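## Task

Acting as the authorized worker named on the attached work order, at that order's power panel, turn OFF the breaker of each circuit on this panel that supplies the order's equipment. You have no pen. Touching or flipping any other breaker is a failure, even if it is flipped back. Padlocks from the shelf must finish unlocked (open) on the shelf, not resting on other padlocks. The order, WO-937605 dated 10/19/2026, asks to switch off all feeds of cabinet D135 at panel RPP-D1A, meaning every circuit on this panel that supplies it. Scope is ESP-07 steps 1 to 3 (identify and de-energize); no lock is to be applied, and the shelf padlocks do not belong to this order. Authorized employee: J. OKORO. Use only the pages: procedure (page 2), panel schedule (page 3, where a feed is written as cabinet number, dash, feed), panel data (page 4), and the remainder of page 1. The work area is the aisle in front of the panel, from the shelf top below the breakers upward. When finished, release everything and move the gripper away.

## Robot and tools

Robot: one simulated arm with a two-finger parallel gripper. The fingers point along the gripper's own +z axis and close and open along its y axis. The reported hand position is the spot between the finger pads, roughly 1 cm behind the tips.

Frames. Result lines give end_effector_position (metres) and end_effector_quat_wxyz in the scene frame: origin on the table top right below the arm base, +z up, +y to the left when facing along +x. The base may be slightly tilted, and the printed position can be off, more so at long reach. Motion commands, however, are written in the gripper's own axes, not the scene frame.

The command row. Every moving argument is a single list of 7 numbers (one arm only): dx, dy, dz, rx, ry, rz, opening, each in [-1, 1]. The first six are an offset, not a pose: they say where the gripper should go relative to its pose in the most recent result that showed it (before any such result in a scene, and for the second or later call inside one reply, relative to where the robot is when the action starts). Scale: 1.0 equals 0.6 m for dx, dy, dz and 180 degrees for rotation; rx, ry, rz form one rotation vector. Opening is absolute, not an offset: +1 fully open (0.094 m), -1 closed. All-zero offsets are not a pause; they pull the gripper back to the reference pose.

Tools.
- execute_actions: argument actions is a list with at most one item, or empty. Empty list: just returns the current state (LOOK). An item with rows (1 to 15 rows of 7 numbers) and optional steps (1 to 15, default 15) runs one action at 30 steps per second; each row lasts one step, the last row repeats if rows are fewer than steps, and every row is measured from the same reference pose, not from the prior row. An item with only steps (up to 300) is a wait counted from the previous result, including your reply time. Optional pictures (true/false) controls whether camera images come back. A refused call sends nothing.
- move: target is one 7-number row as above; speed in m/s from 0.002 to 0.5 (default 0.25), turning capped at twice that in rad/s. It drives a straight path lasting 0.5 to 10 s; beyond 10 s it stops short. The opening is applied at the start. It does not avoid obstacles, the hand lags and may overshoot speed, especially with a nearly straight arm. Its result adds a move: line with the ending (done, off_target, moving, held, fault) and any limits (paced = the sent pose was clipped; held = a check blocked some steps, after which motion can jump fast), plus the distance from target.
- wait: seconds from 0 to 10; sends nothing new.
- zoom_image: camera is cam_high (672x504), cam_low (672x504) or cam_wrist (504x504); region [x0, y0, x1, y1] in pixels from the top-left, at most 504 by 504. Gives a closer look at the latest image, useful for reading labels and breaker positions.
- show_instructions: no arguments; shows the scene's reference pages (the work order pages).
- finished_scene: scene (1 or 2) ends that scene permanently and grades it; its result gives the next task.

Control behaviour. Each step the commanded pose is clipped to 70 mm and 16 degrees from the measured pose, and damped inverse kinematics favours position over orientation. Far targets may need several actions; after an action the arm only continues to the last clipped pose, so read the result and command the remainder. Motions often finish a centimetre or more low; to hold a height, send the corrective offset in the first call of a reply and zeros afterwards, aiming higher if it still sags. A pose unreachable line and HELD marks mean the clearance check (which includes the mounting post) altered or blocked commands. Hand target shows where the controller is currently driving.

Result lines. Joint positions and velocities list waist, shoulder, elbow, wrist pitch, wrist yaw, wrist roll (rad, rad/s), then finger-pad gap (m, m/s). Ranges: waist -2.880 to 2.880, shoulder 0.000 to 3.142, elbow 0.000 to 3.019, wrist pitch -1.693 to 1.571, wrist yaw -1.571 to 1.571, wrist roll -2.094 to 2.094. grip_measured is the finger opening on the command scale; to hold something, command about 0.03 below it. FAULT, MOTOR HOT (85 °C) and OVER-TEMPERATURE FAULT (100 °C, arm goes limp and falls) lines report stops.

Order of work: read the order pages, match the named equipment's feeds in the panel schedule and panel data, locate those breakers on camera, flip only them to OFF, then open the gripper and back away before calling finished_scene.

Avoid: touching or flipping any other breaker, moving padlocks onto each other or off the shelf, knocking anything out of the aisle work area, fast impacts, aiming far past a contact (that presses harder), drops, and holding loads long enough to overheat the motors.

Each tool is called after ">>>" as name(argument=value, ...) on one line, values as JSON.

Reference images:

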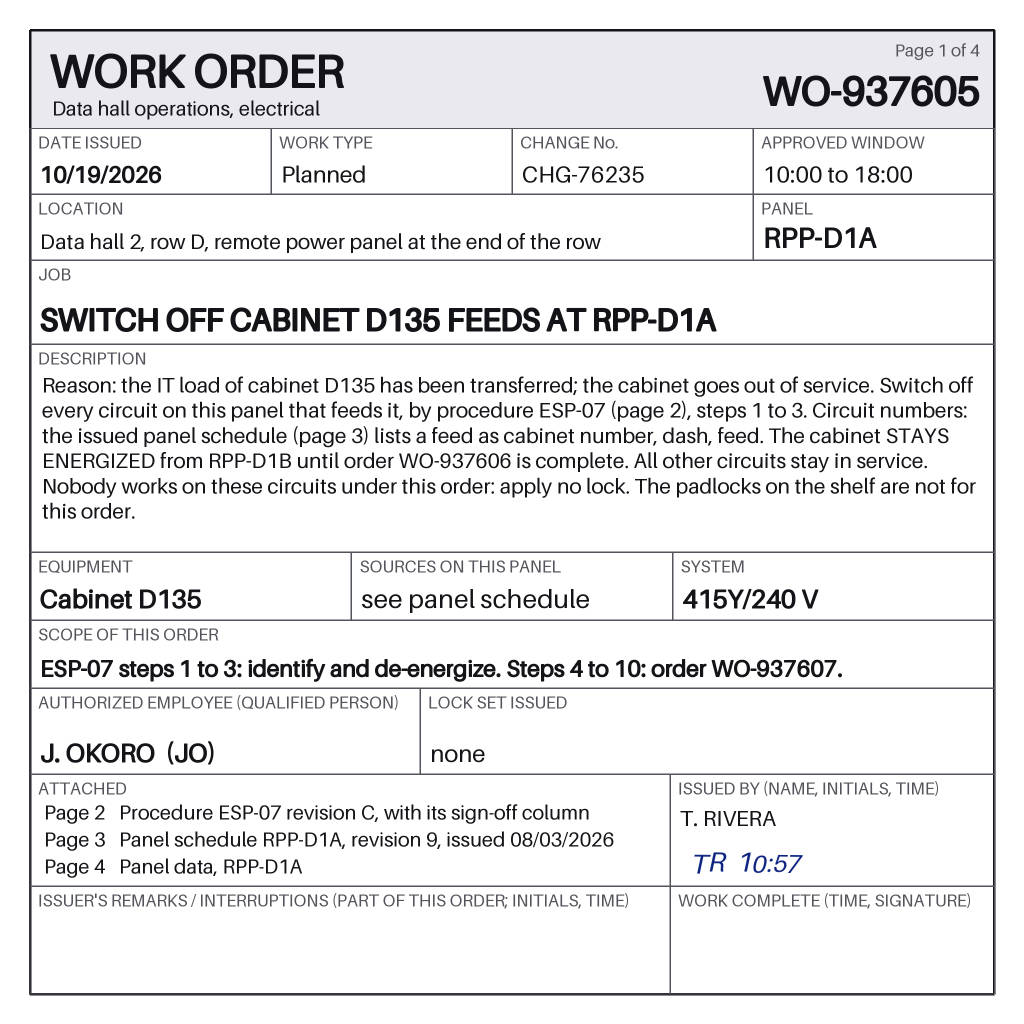

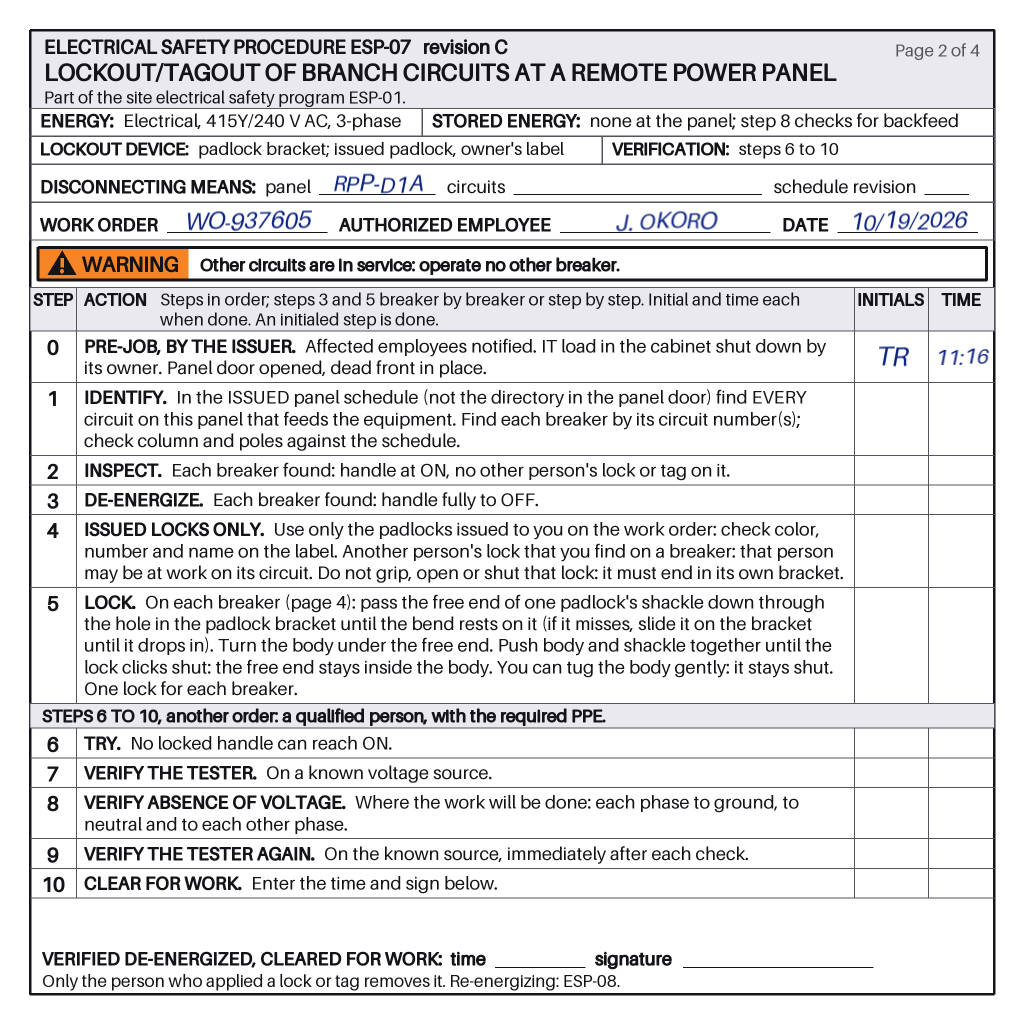

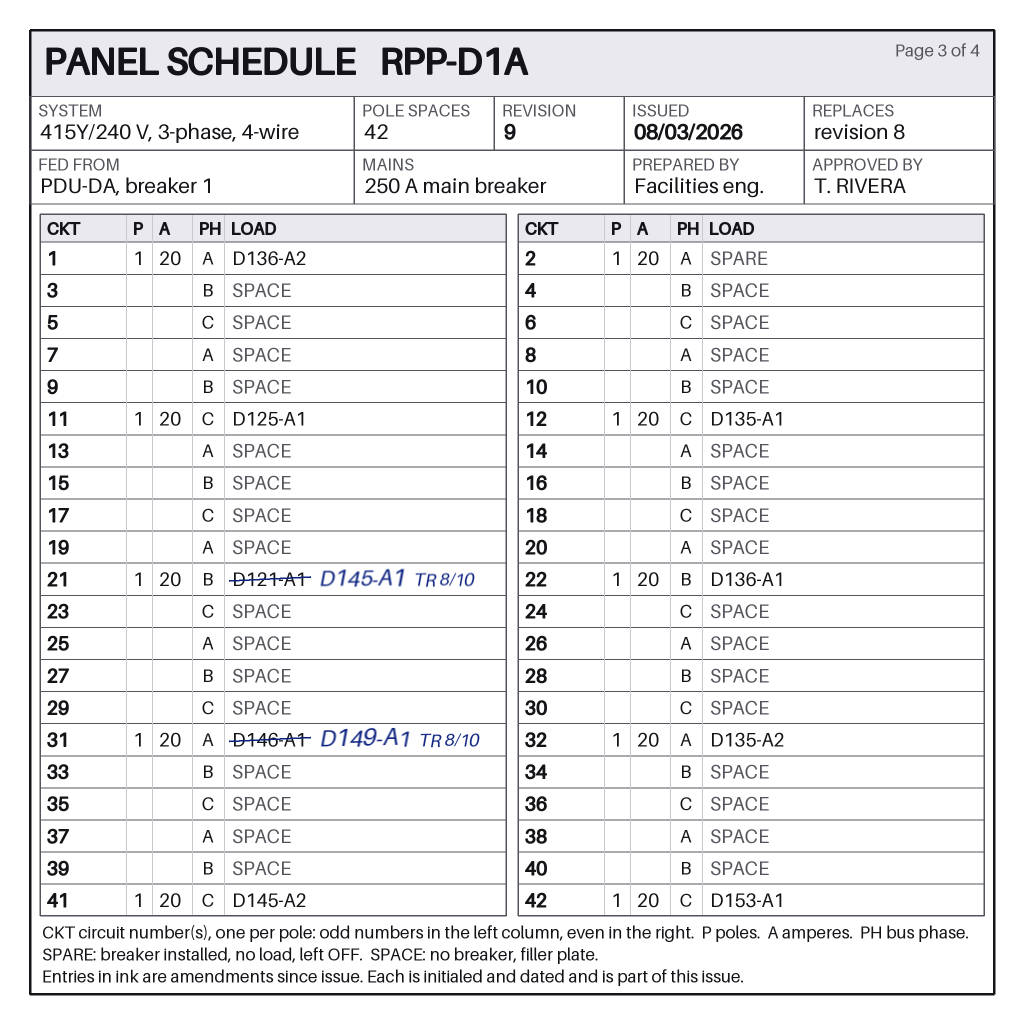

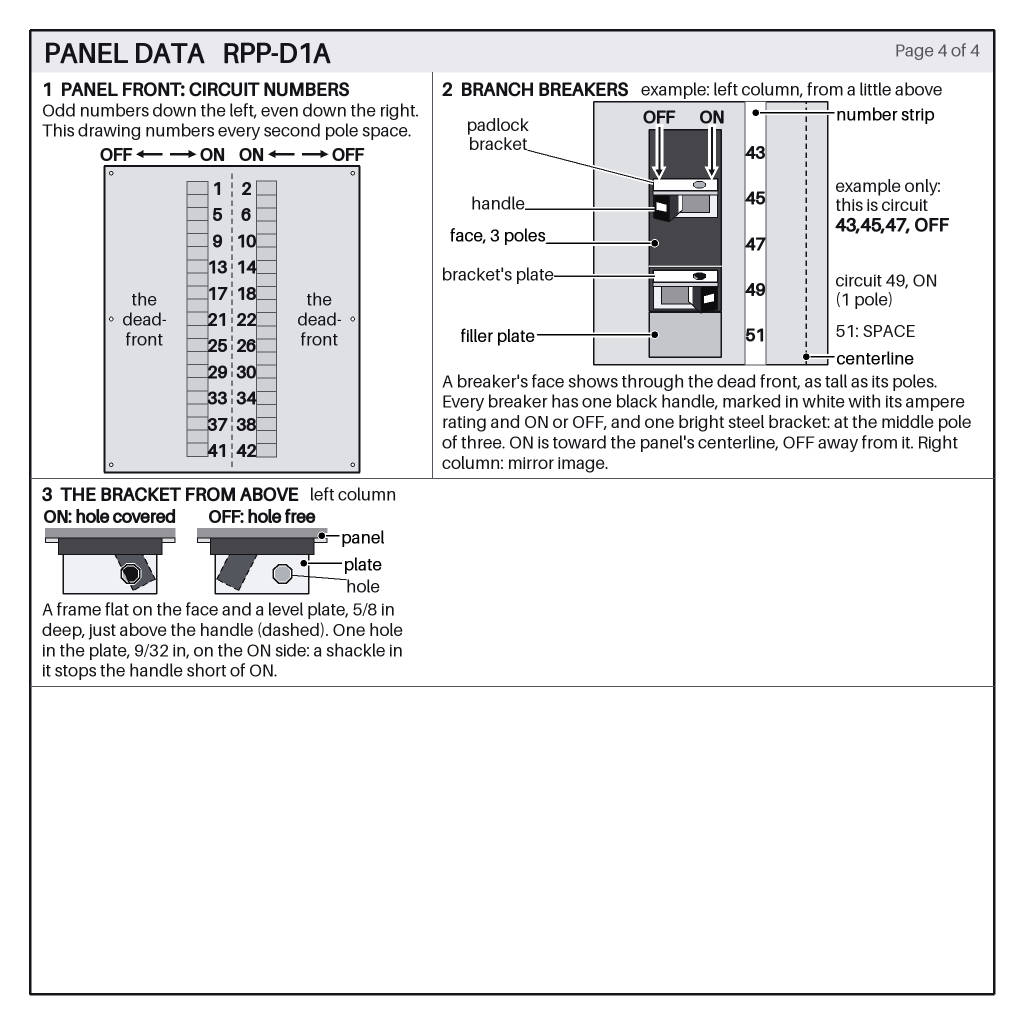

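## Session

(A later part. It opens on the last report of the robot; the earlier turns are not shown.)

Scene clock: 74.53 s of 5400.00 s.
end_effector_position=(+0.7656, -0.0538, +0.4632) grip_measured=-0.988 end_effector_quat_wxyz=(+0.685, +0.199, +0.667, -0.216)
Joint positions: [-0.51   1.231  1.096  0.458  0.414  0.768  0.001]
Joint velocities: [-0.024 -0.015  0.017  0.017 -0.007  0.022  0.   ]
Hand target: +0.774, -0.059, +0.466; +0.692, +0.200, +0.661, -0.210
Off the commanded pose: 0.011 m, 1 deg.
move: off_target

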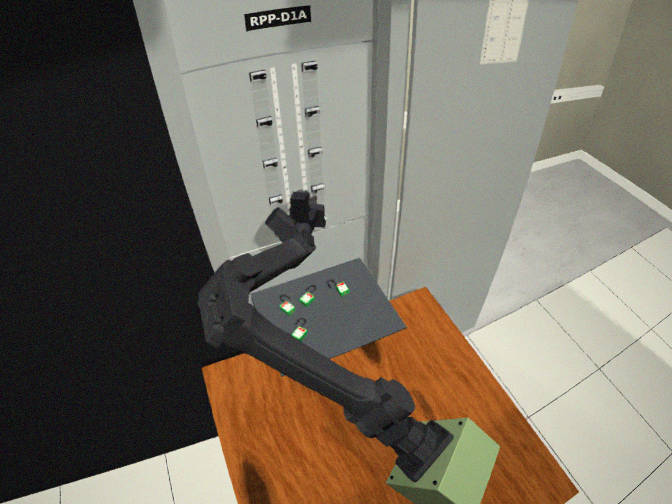

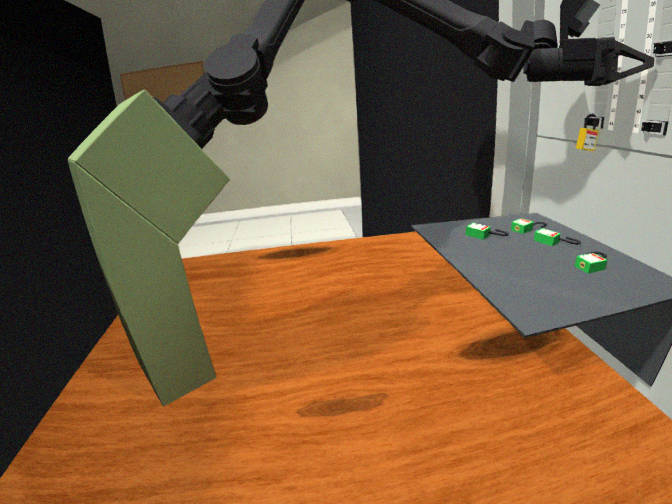

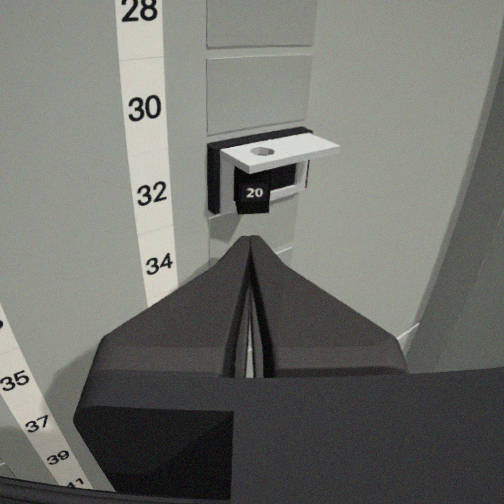

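>>> move(target=[-0.005,0,0.0,0,0,0,-0.45], speed=0.02)

>>> move(target=[-0.02,0,0.03,0,0,0,-0.45], speed=0.02)

Scene clock: 75.87 s of 5400.00 s.
end_effector_position=(+0.7656, -0.0538, +0.4631) grip_measured=-0.452 end_effector_quat_wxyz=(+0.684, +0.199, +0.667, -0.216)
Joint positions: [-0.51   1.231  1.096  0.458  0.414  0.768  0.026]
Joint velocities: [-0.015 -0.015 -0.002  0.007 -0.066 -0.066 -0.001]
Hand target: +0.766, -0.054, +0.466; +0.684, +0.199, +0.667, -0.216
Off the commanded pose: 0.003 m, 0 deg.
move: done

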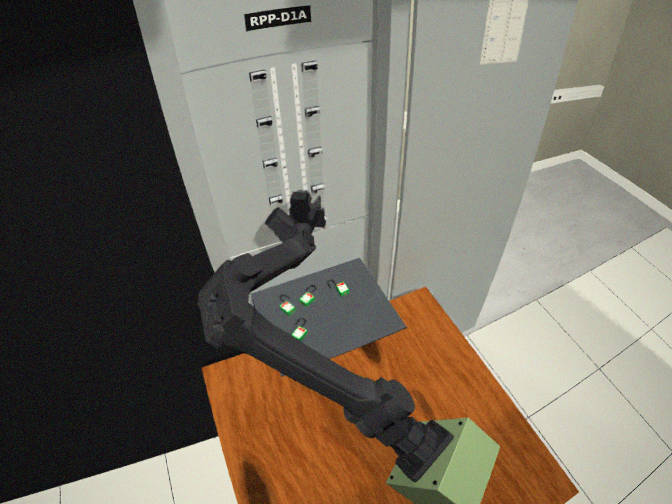

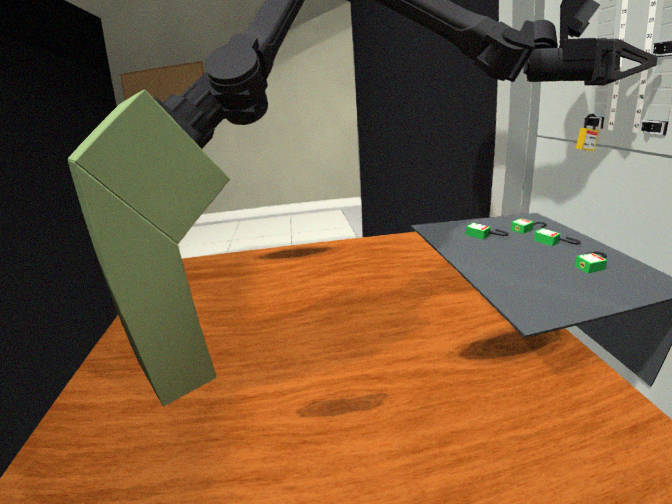

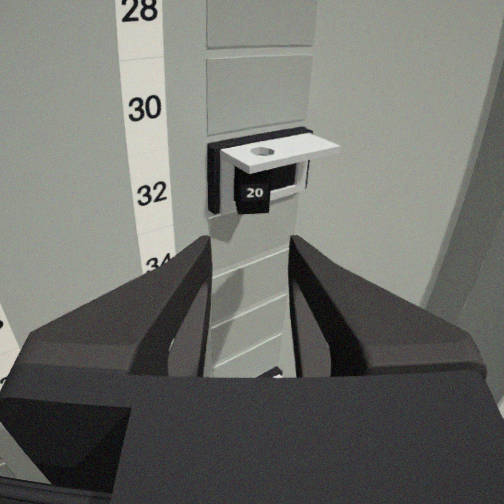

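Scene clock: 77.23 s of 5400.00 s.
end_effector_position=(+0.7708, -0.0573, +0.4724) grip_measured=-0.452 end_effector_quat_wxyz=(+0.683, +0.195, +0.670, -0.216)
Joint positions: [-0.533  1.231  1.114  0.437  0.385  0.768  0.026]
Joint velocities: [ 0.005 -0.015 -0.012 -0.012  0.007  0.051 -0.   ]
Hand target: +0.780, -0.063, +0.476; +0.685, +0.199, +0.667, -0.216
Off the commanded pose: 0.012 m, 1 deg.
move: off_target

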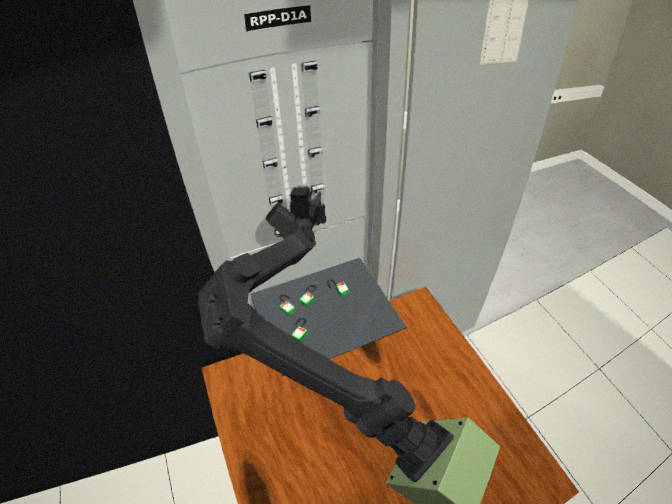

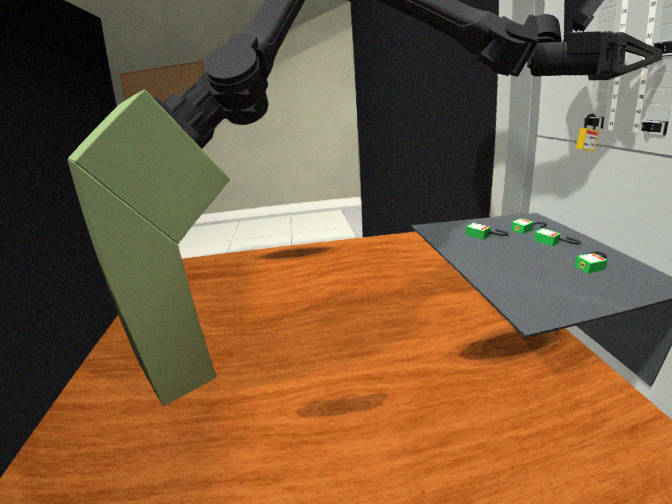

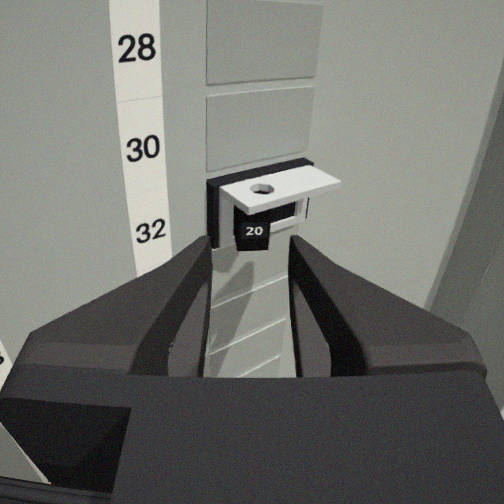

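Close and see.

>>> move(target=[-0.005,0,0.015,0,0,0,-1], speed=0.02)

Scene clock: 78.30 s of 5400.00 s.
end_effector_position=(+0.7694, -0.0569, +0.4717) grip_measured=-0.861 end_effector_quat_wxyz=(+0.682, +0.196, +0.671, -0.215)
Joint positions: [-0.533  1.228  1.11   0.437  0.383  0.769  0.007]
Joint velocities: [-0.005 -0.005 -0.007 -0.002 -0.007 -0.037  0.001]
Hand target: +0.778, -0.062, +0.476; +0.683, +0.195, +0.670, -0.216
Off the commanded pose: 0.011 m, 0 deg.
move: off_target

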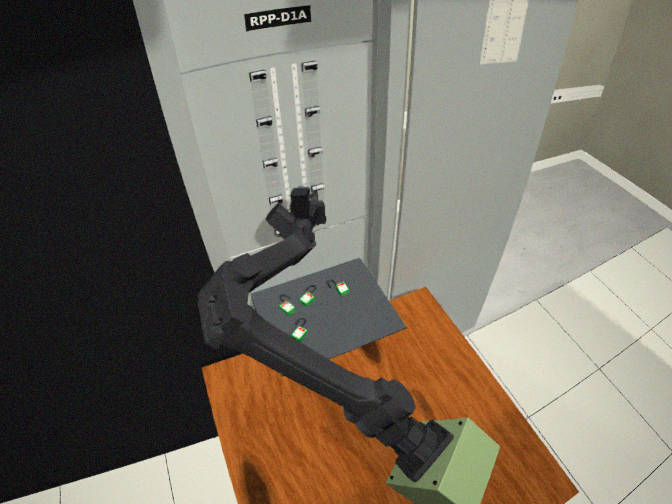

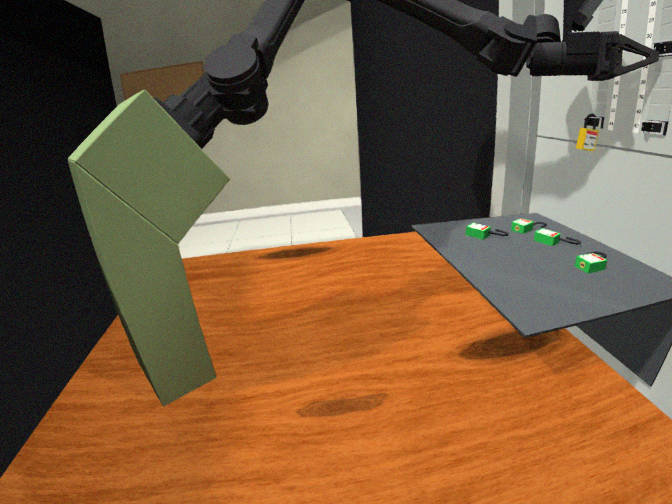

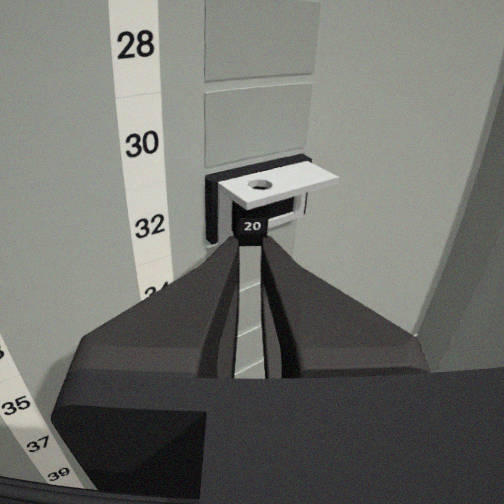

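>>> move(target=[0,-0.05,0.03,-0.2,0,0,-1], speed=0.03)

Scene clock: 88.87 s of 5400.00 s.
end_effector_position=(+0.7596, -0.0831, +0.4675) grip_measured=-0.987 end_effector_quat_wxyz=(+0.700, -0.013, +0.714, -0.015)
Joint positions: [-0.747  1.442  1.02   1.14  -0.238  0.834  0.001]
Joint velocities: [ 0.005  0.005 -0.007 -0.002 -0.037 -0.007 -0.001]
Hand target: +0.766, -0.089, +0.473; +0.705, -0.016, +0.709, -0.010
Off the commanded pose: 0.013 m, 3 deg.
move: off_target (path cut at 10 s)

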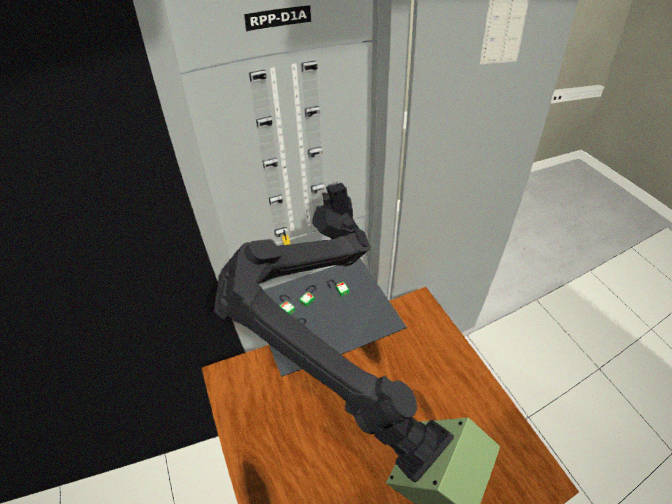

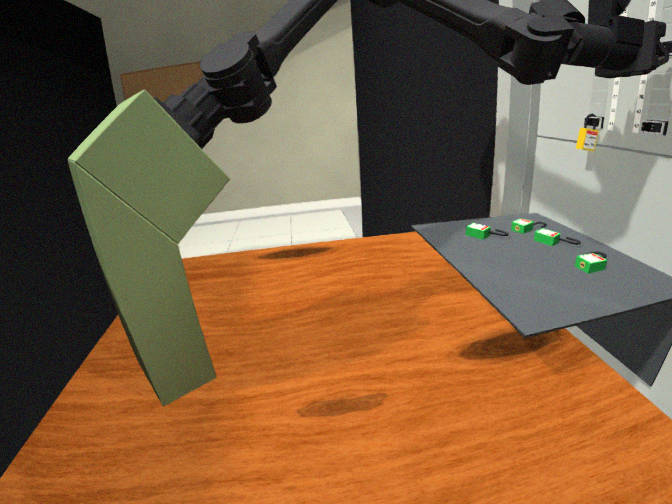

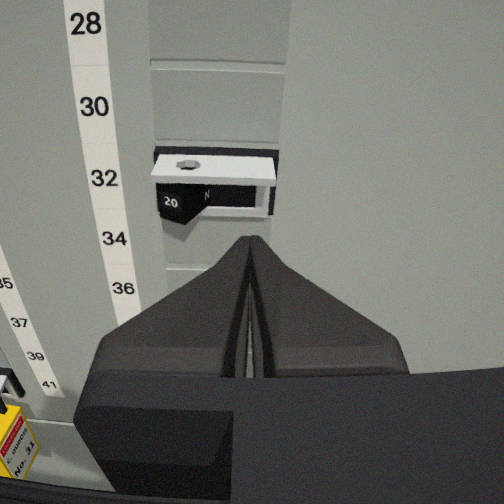

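>>> move(target=[0.005,0.07,0.0,0.2,0,0,-0.45], speed=0.15)

Scene clock: 91.80 s of 5400.00 s.
end_effector_position=(+0.7489, -0.0599, +0.4570) grip_measured=-0.452 end_effector_quat_wxyz=(+0.667, +0.210, +0.672, -0.245)
Joint positions: [-0.503  1.207  1.067  0.401  0.447  0.756  0.026]
Joint velocities: [-0.005 -0.005 -0.017  0.007  0.022  0.037 -0.   ]
Hand target: +0.760, -0.043, +0.463; +0.673, +0.207, +0.671, -0.231
Off the commanded pose: 0.022 m, 1 deg.
move: off_target

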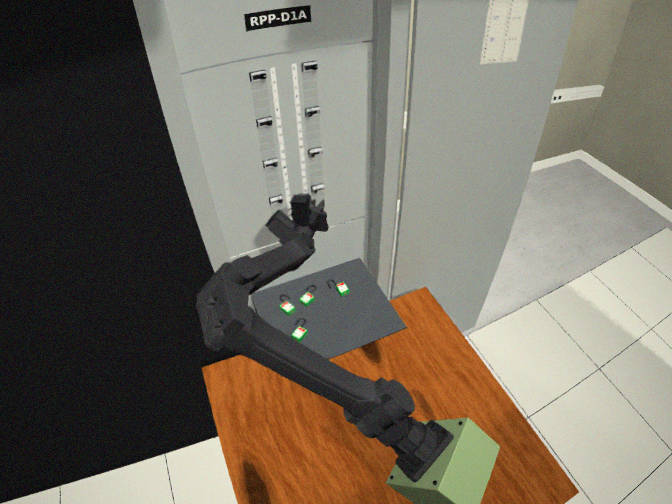

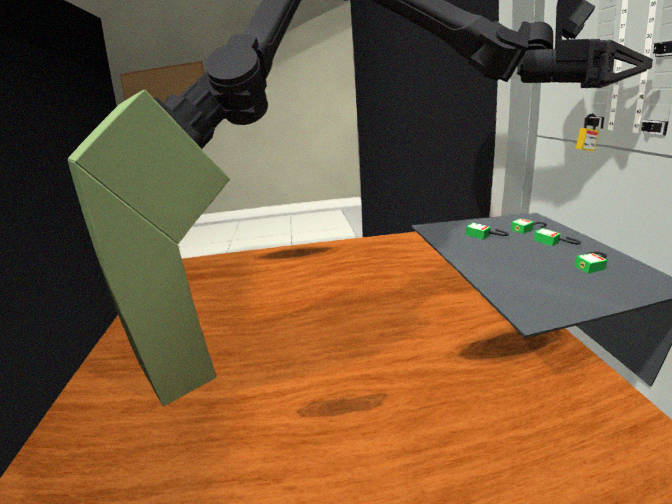

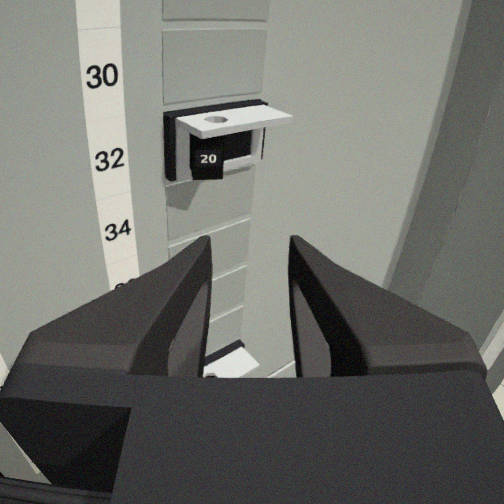

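>>> move(target=[-0.02,0.05,0.0,0,0,0,-0.45], speed=0.04)

>>> move(target=[-0.02,0.015,0.035,0,0,0,-0.45], speed=0.02)

Scene clock: 93.57 s of 5400.00 s.
end_effector_position=(+0.7551, -0.0546, +0.4608) grip_measured=-0.452 end_effector_quat_wxyz=(+0.661, +0.216, +0.671, -0.256)
Joint positions: [-0.493  1.203  1.102  0.339  0.472  0.756  0.026]
Joint velocities: [ 0.005 -0.015 -0.012 -0.022 -0.007  0.007 -0.   ]
Hand target: +0.767, -0.036, +0.467; +0.667, +0.210, +0.672, -0.245
Off the commanded pose: 0.024 m, 2 deg.
move: off_target

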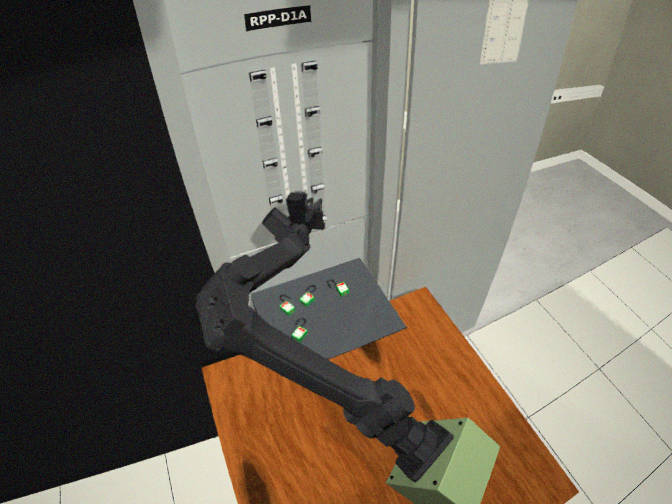

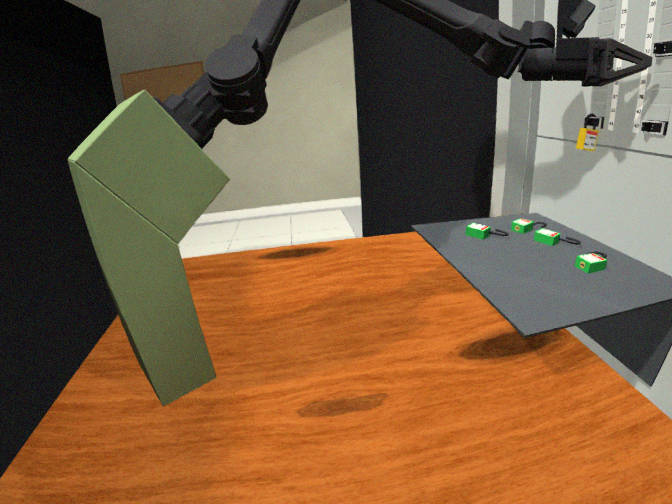

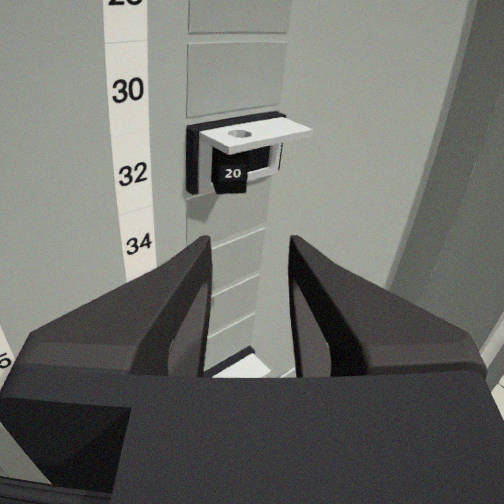

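Scene clock: 95.07 s of 5400.00 s.
end_effector_position=(+0.7676, -0.0522, +0.4718) grip_measured=-0.452 end_effector_quat_wxyz=(+0.662, +0.213, +0.673, -0.253)
Joint positions: [-0.508  1.208  1.144  0.306  0.452  0.756  0.026]
Joint velocities: [-0.005  0.005 -0.007  0.002 -0.007  0.037  0.   ]
Hand target: +0.777, -0.060, +0.473; +0.661, +0.216, +0.671, -0.256
Off the commanded pose: 0.013 m, 0 deg.
move: off_target

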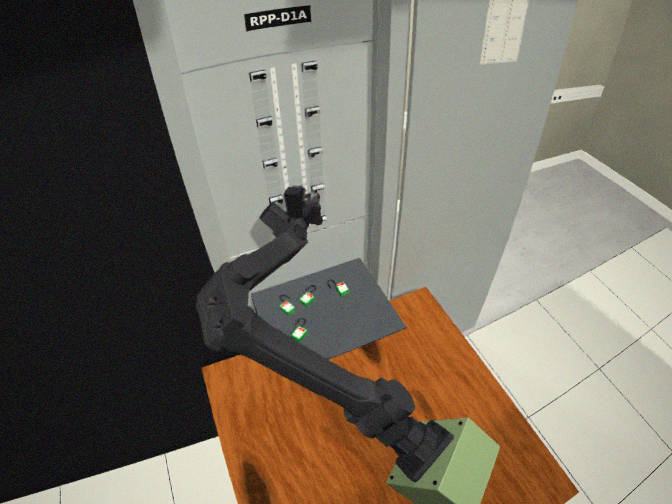

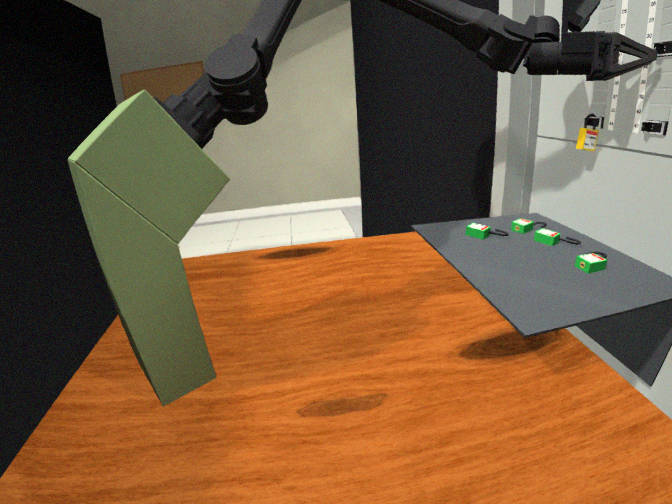

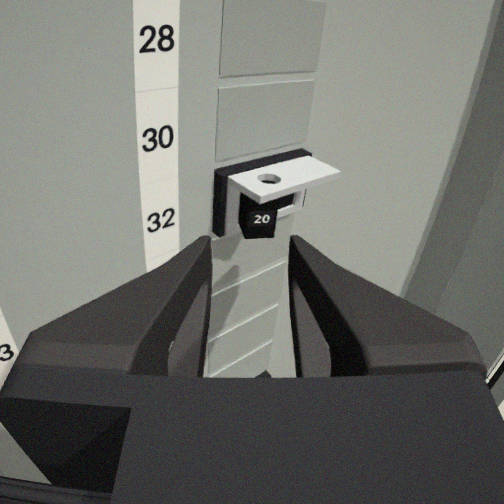

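>>> move(target=[-0.003,-0.02,0.025,0,0,0,-0.6], speed=0.02)

Scene clock: 96.77 s of 5400.00 s.
end_effector_position=(+0.7679, -0.0581, +0.4762) grip_measured=-0.598 end_effector_quat_wxyz=(+0.660, +0.210, +0.676, -0.252)
Joint positions: [-0.529  1.209  1.144  0.305  0.421  0.756  0.019]
Joint velocities: [-0.015 -0.005  0.007  0.007 -0.007  0.022  0.001]
Hand target: +0.771, -0.071, +0.475; +0.662, +0.213, +0.673, -0.254
Off the commanded pose: 0.014 m, 1 deg.
move: off_target

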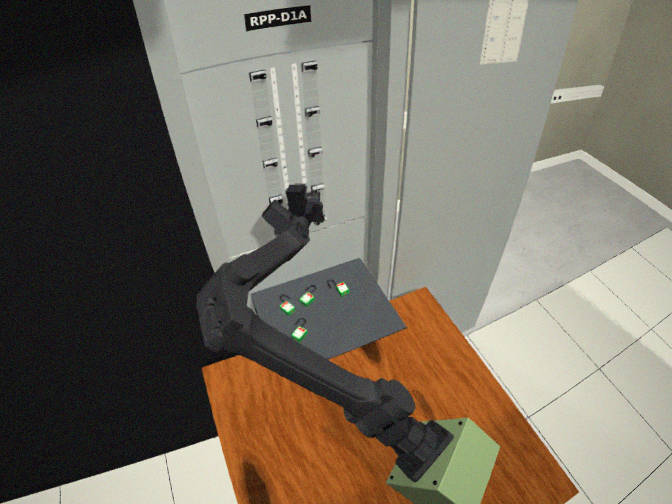

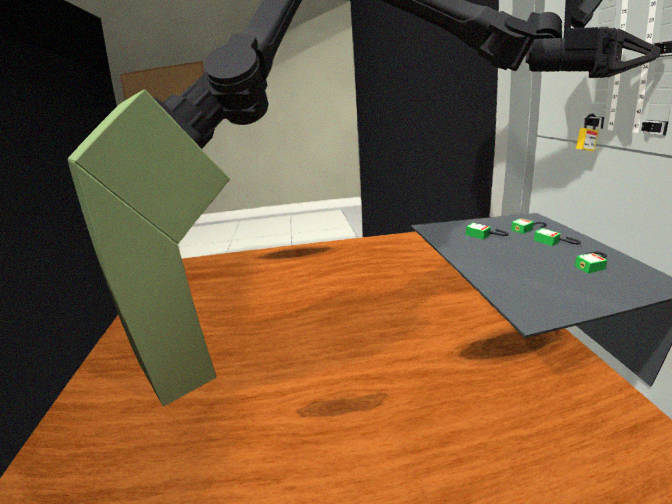

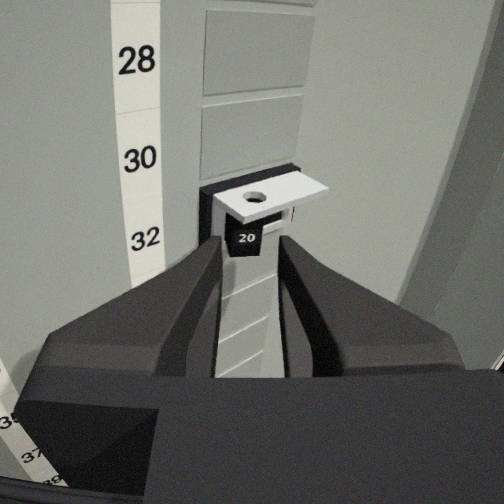

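>>> move(target=[0.005,-0.055,0.04,0,0,0,-0.6], speed=0.02)

Scene clock: 99.50 s of 5400.00 s.
end_effector_position=(+0.7684, -0.0595, +0.4761) grip_measured=-0.598 end_effector_quat_wxyz=(+0.660, +0.196, +0.687, -0.231)
Joint positions: [-0.551  1.209  1.126  0.348  0.351  0.758  0.019]
Joint velocities: [ 0.005  0.005  0.012 -0.027 -0.022  0.007 -0.001]
Hand target: +0.764, -0.098, +0.476; +0.660, +0.210, +0.676, -0.252
Off the commanded pose: 0.040 m, 3 deg.
move: off_target

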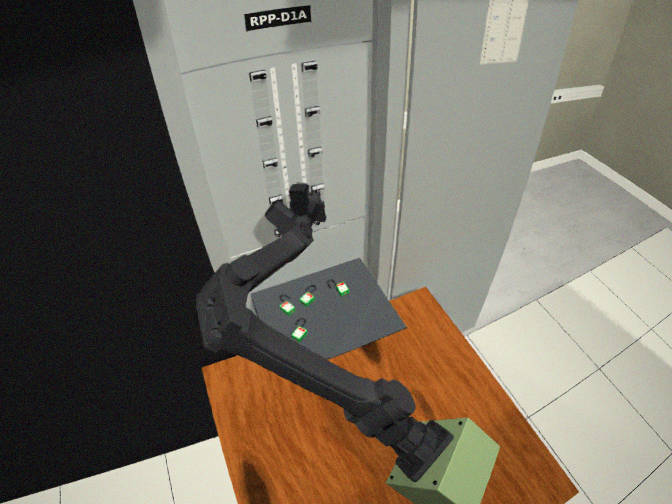

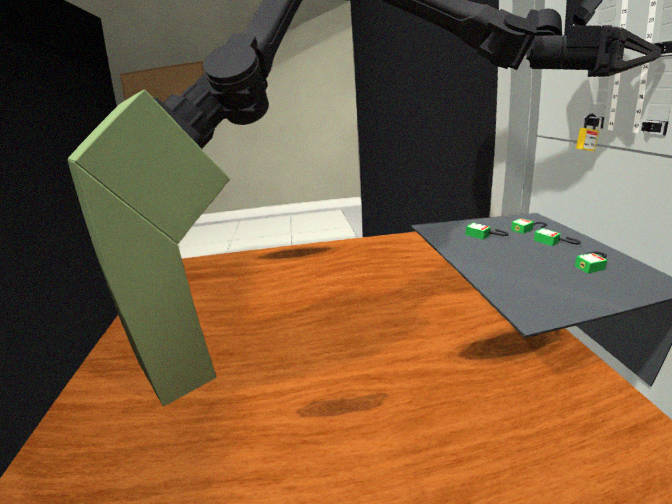

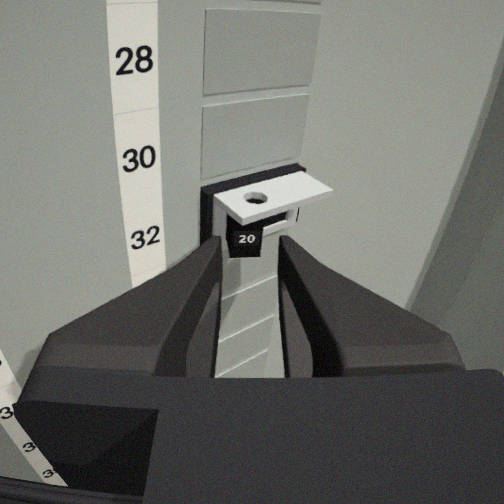

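>>> move(target=[0,0,0,0,0,0,-1], speed=0.02)

>>> move(target=[0.0,-0.05,0.01,0,0,0,-1], speed=0.02)

Scene clock: 100.67 s of 5400.00 s.
end_effector_position=(+0.7691, -0.0573, +0.4759) grip_measured=-0.843 end_effector_quat_wxyz=(+0.660, +0.195, +0.689, -0.227)
Joint positions: [-0.55   1.206  1.126  0.349  0.344  0.758  0.007]
Joint velocities: [-0.024 -0.015 -0.007  0.007 -0.007 -0.007 -0.001]
Hand target: +0.768, -0.059, +0.476; +0.660, +0.196, +0.687, -0.230
Off the commanded pose: 0.002 m, 1 deg.
move: done

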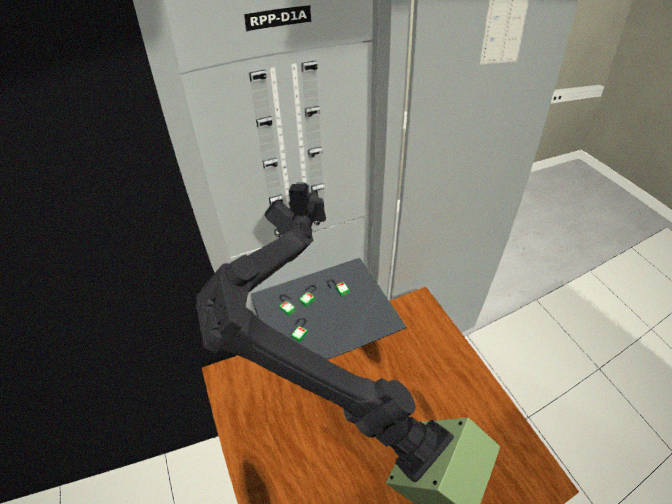

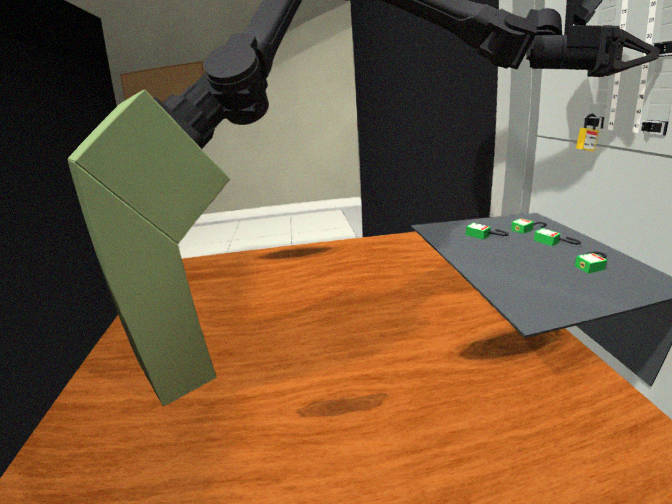

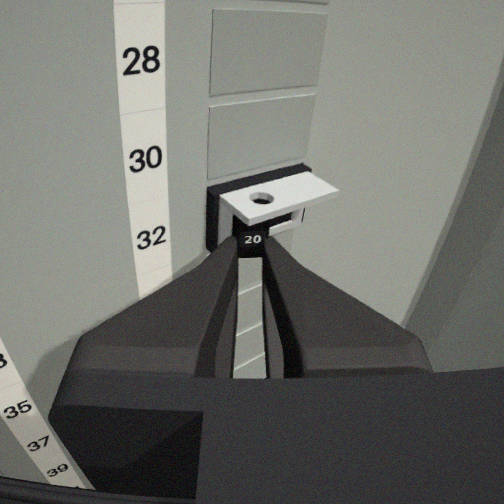

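Scene clock: 102.43 s of 5400.00 s.
end_effector_position=(+0.7686, -0.0577, +0.4758) grip_measured=-0.843 end_effector_quat_wxyz=(+0.661, +0.182, +0.698, -0.206)
Joint positions: [-0.569  1.206  1.107  0.392  0.281  0.762  0.007]
Joint velocities: [ 0.005  0.015  0.002 -0.007 -0.037 -0.066 -0.001]
Hand target: +0.756, -0.084, +0.478; +0.660, +0.195, +0.689, -0.227
Off the commanded pose: 0.030 m, 3 deg.
move: off_target

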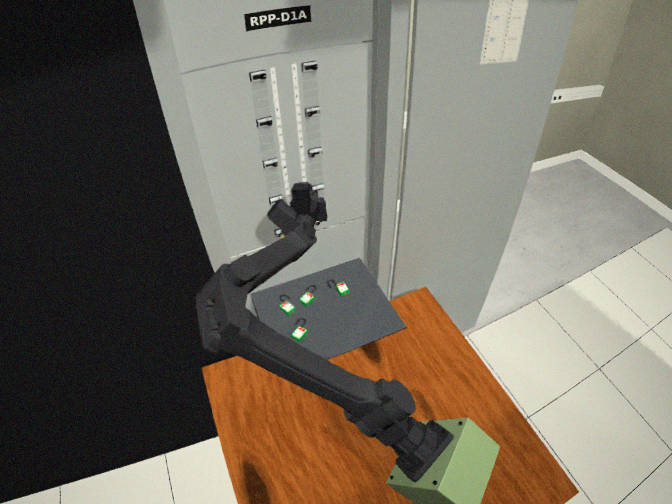

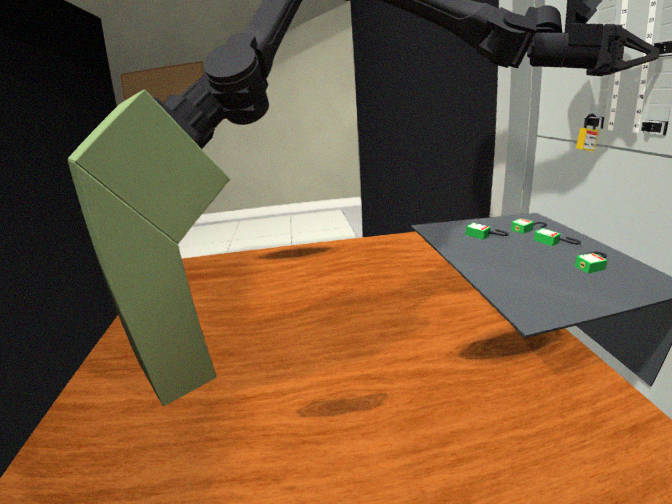

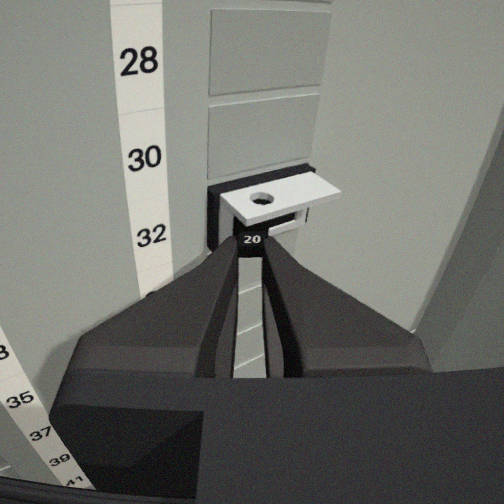

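>>> move(target=[0.0,-0.11,0.04,0.06,0,0,-1], speed=0.04)

Scene clock: 105.50 s of 5400.00 s.
end_effector_position=(+0.7681, -0.0602, +0.4760) grip_measured=-0.843 end_effector_quat_wxyz=(+0.653, +0.206, +0.698, -0.209)
Joint positions: [-0.569  1.2    1.126  0.323  0.294  0.802  0.007]
Joint velocities: [-0.005  0.015 -0.012 -0.012  0.022 -0.022 -0.001]
Hand target: +0.749, -0.122, +0.480; +0.643, +0.243, +0.674, -0.270
Off the commanded pose: 0.068 m, 9 deg.
move: off_target

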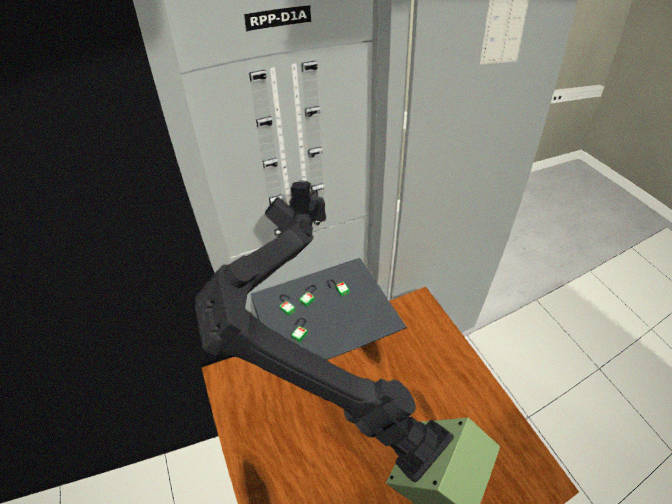

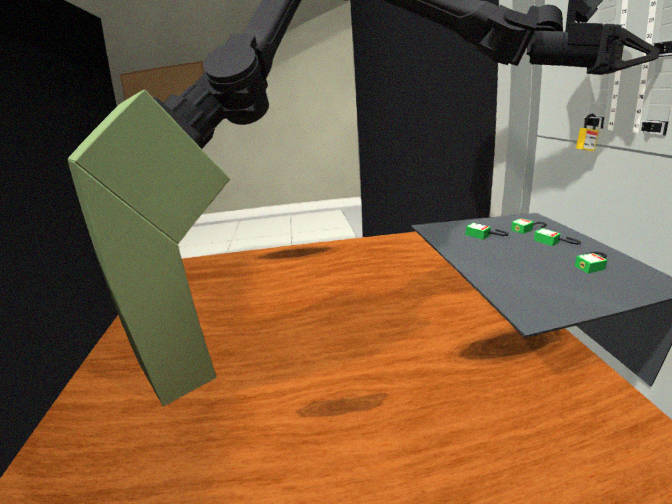

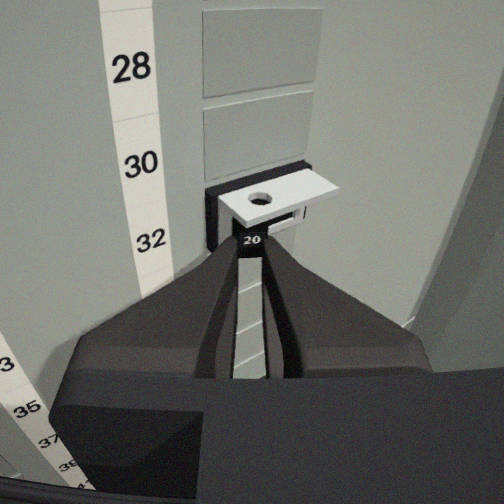

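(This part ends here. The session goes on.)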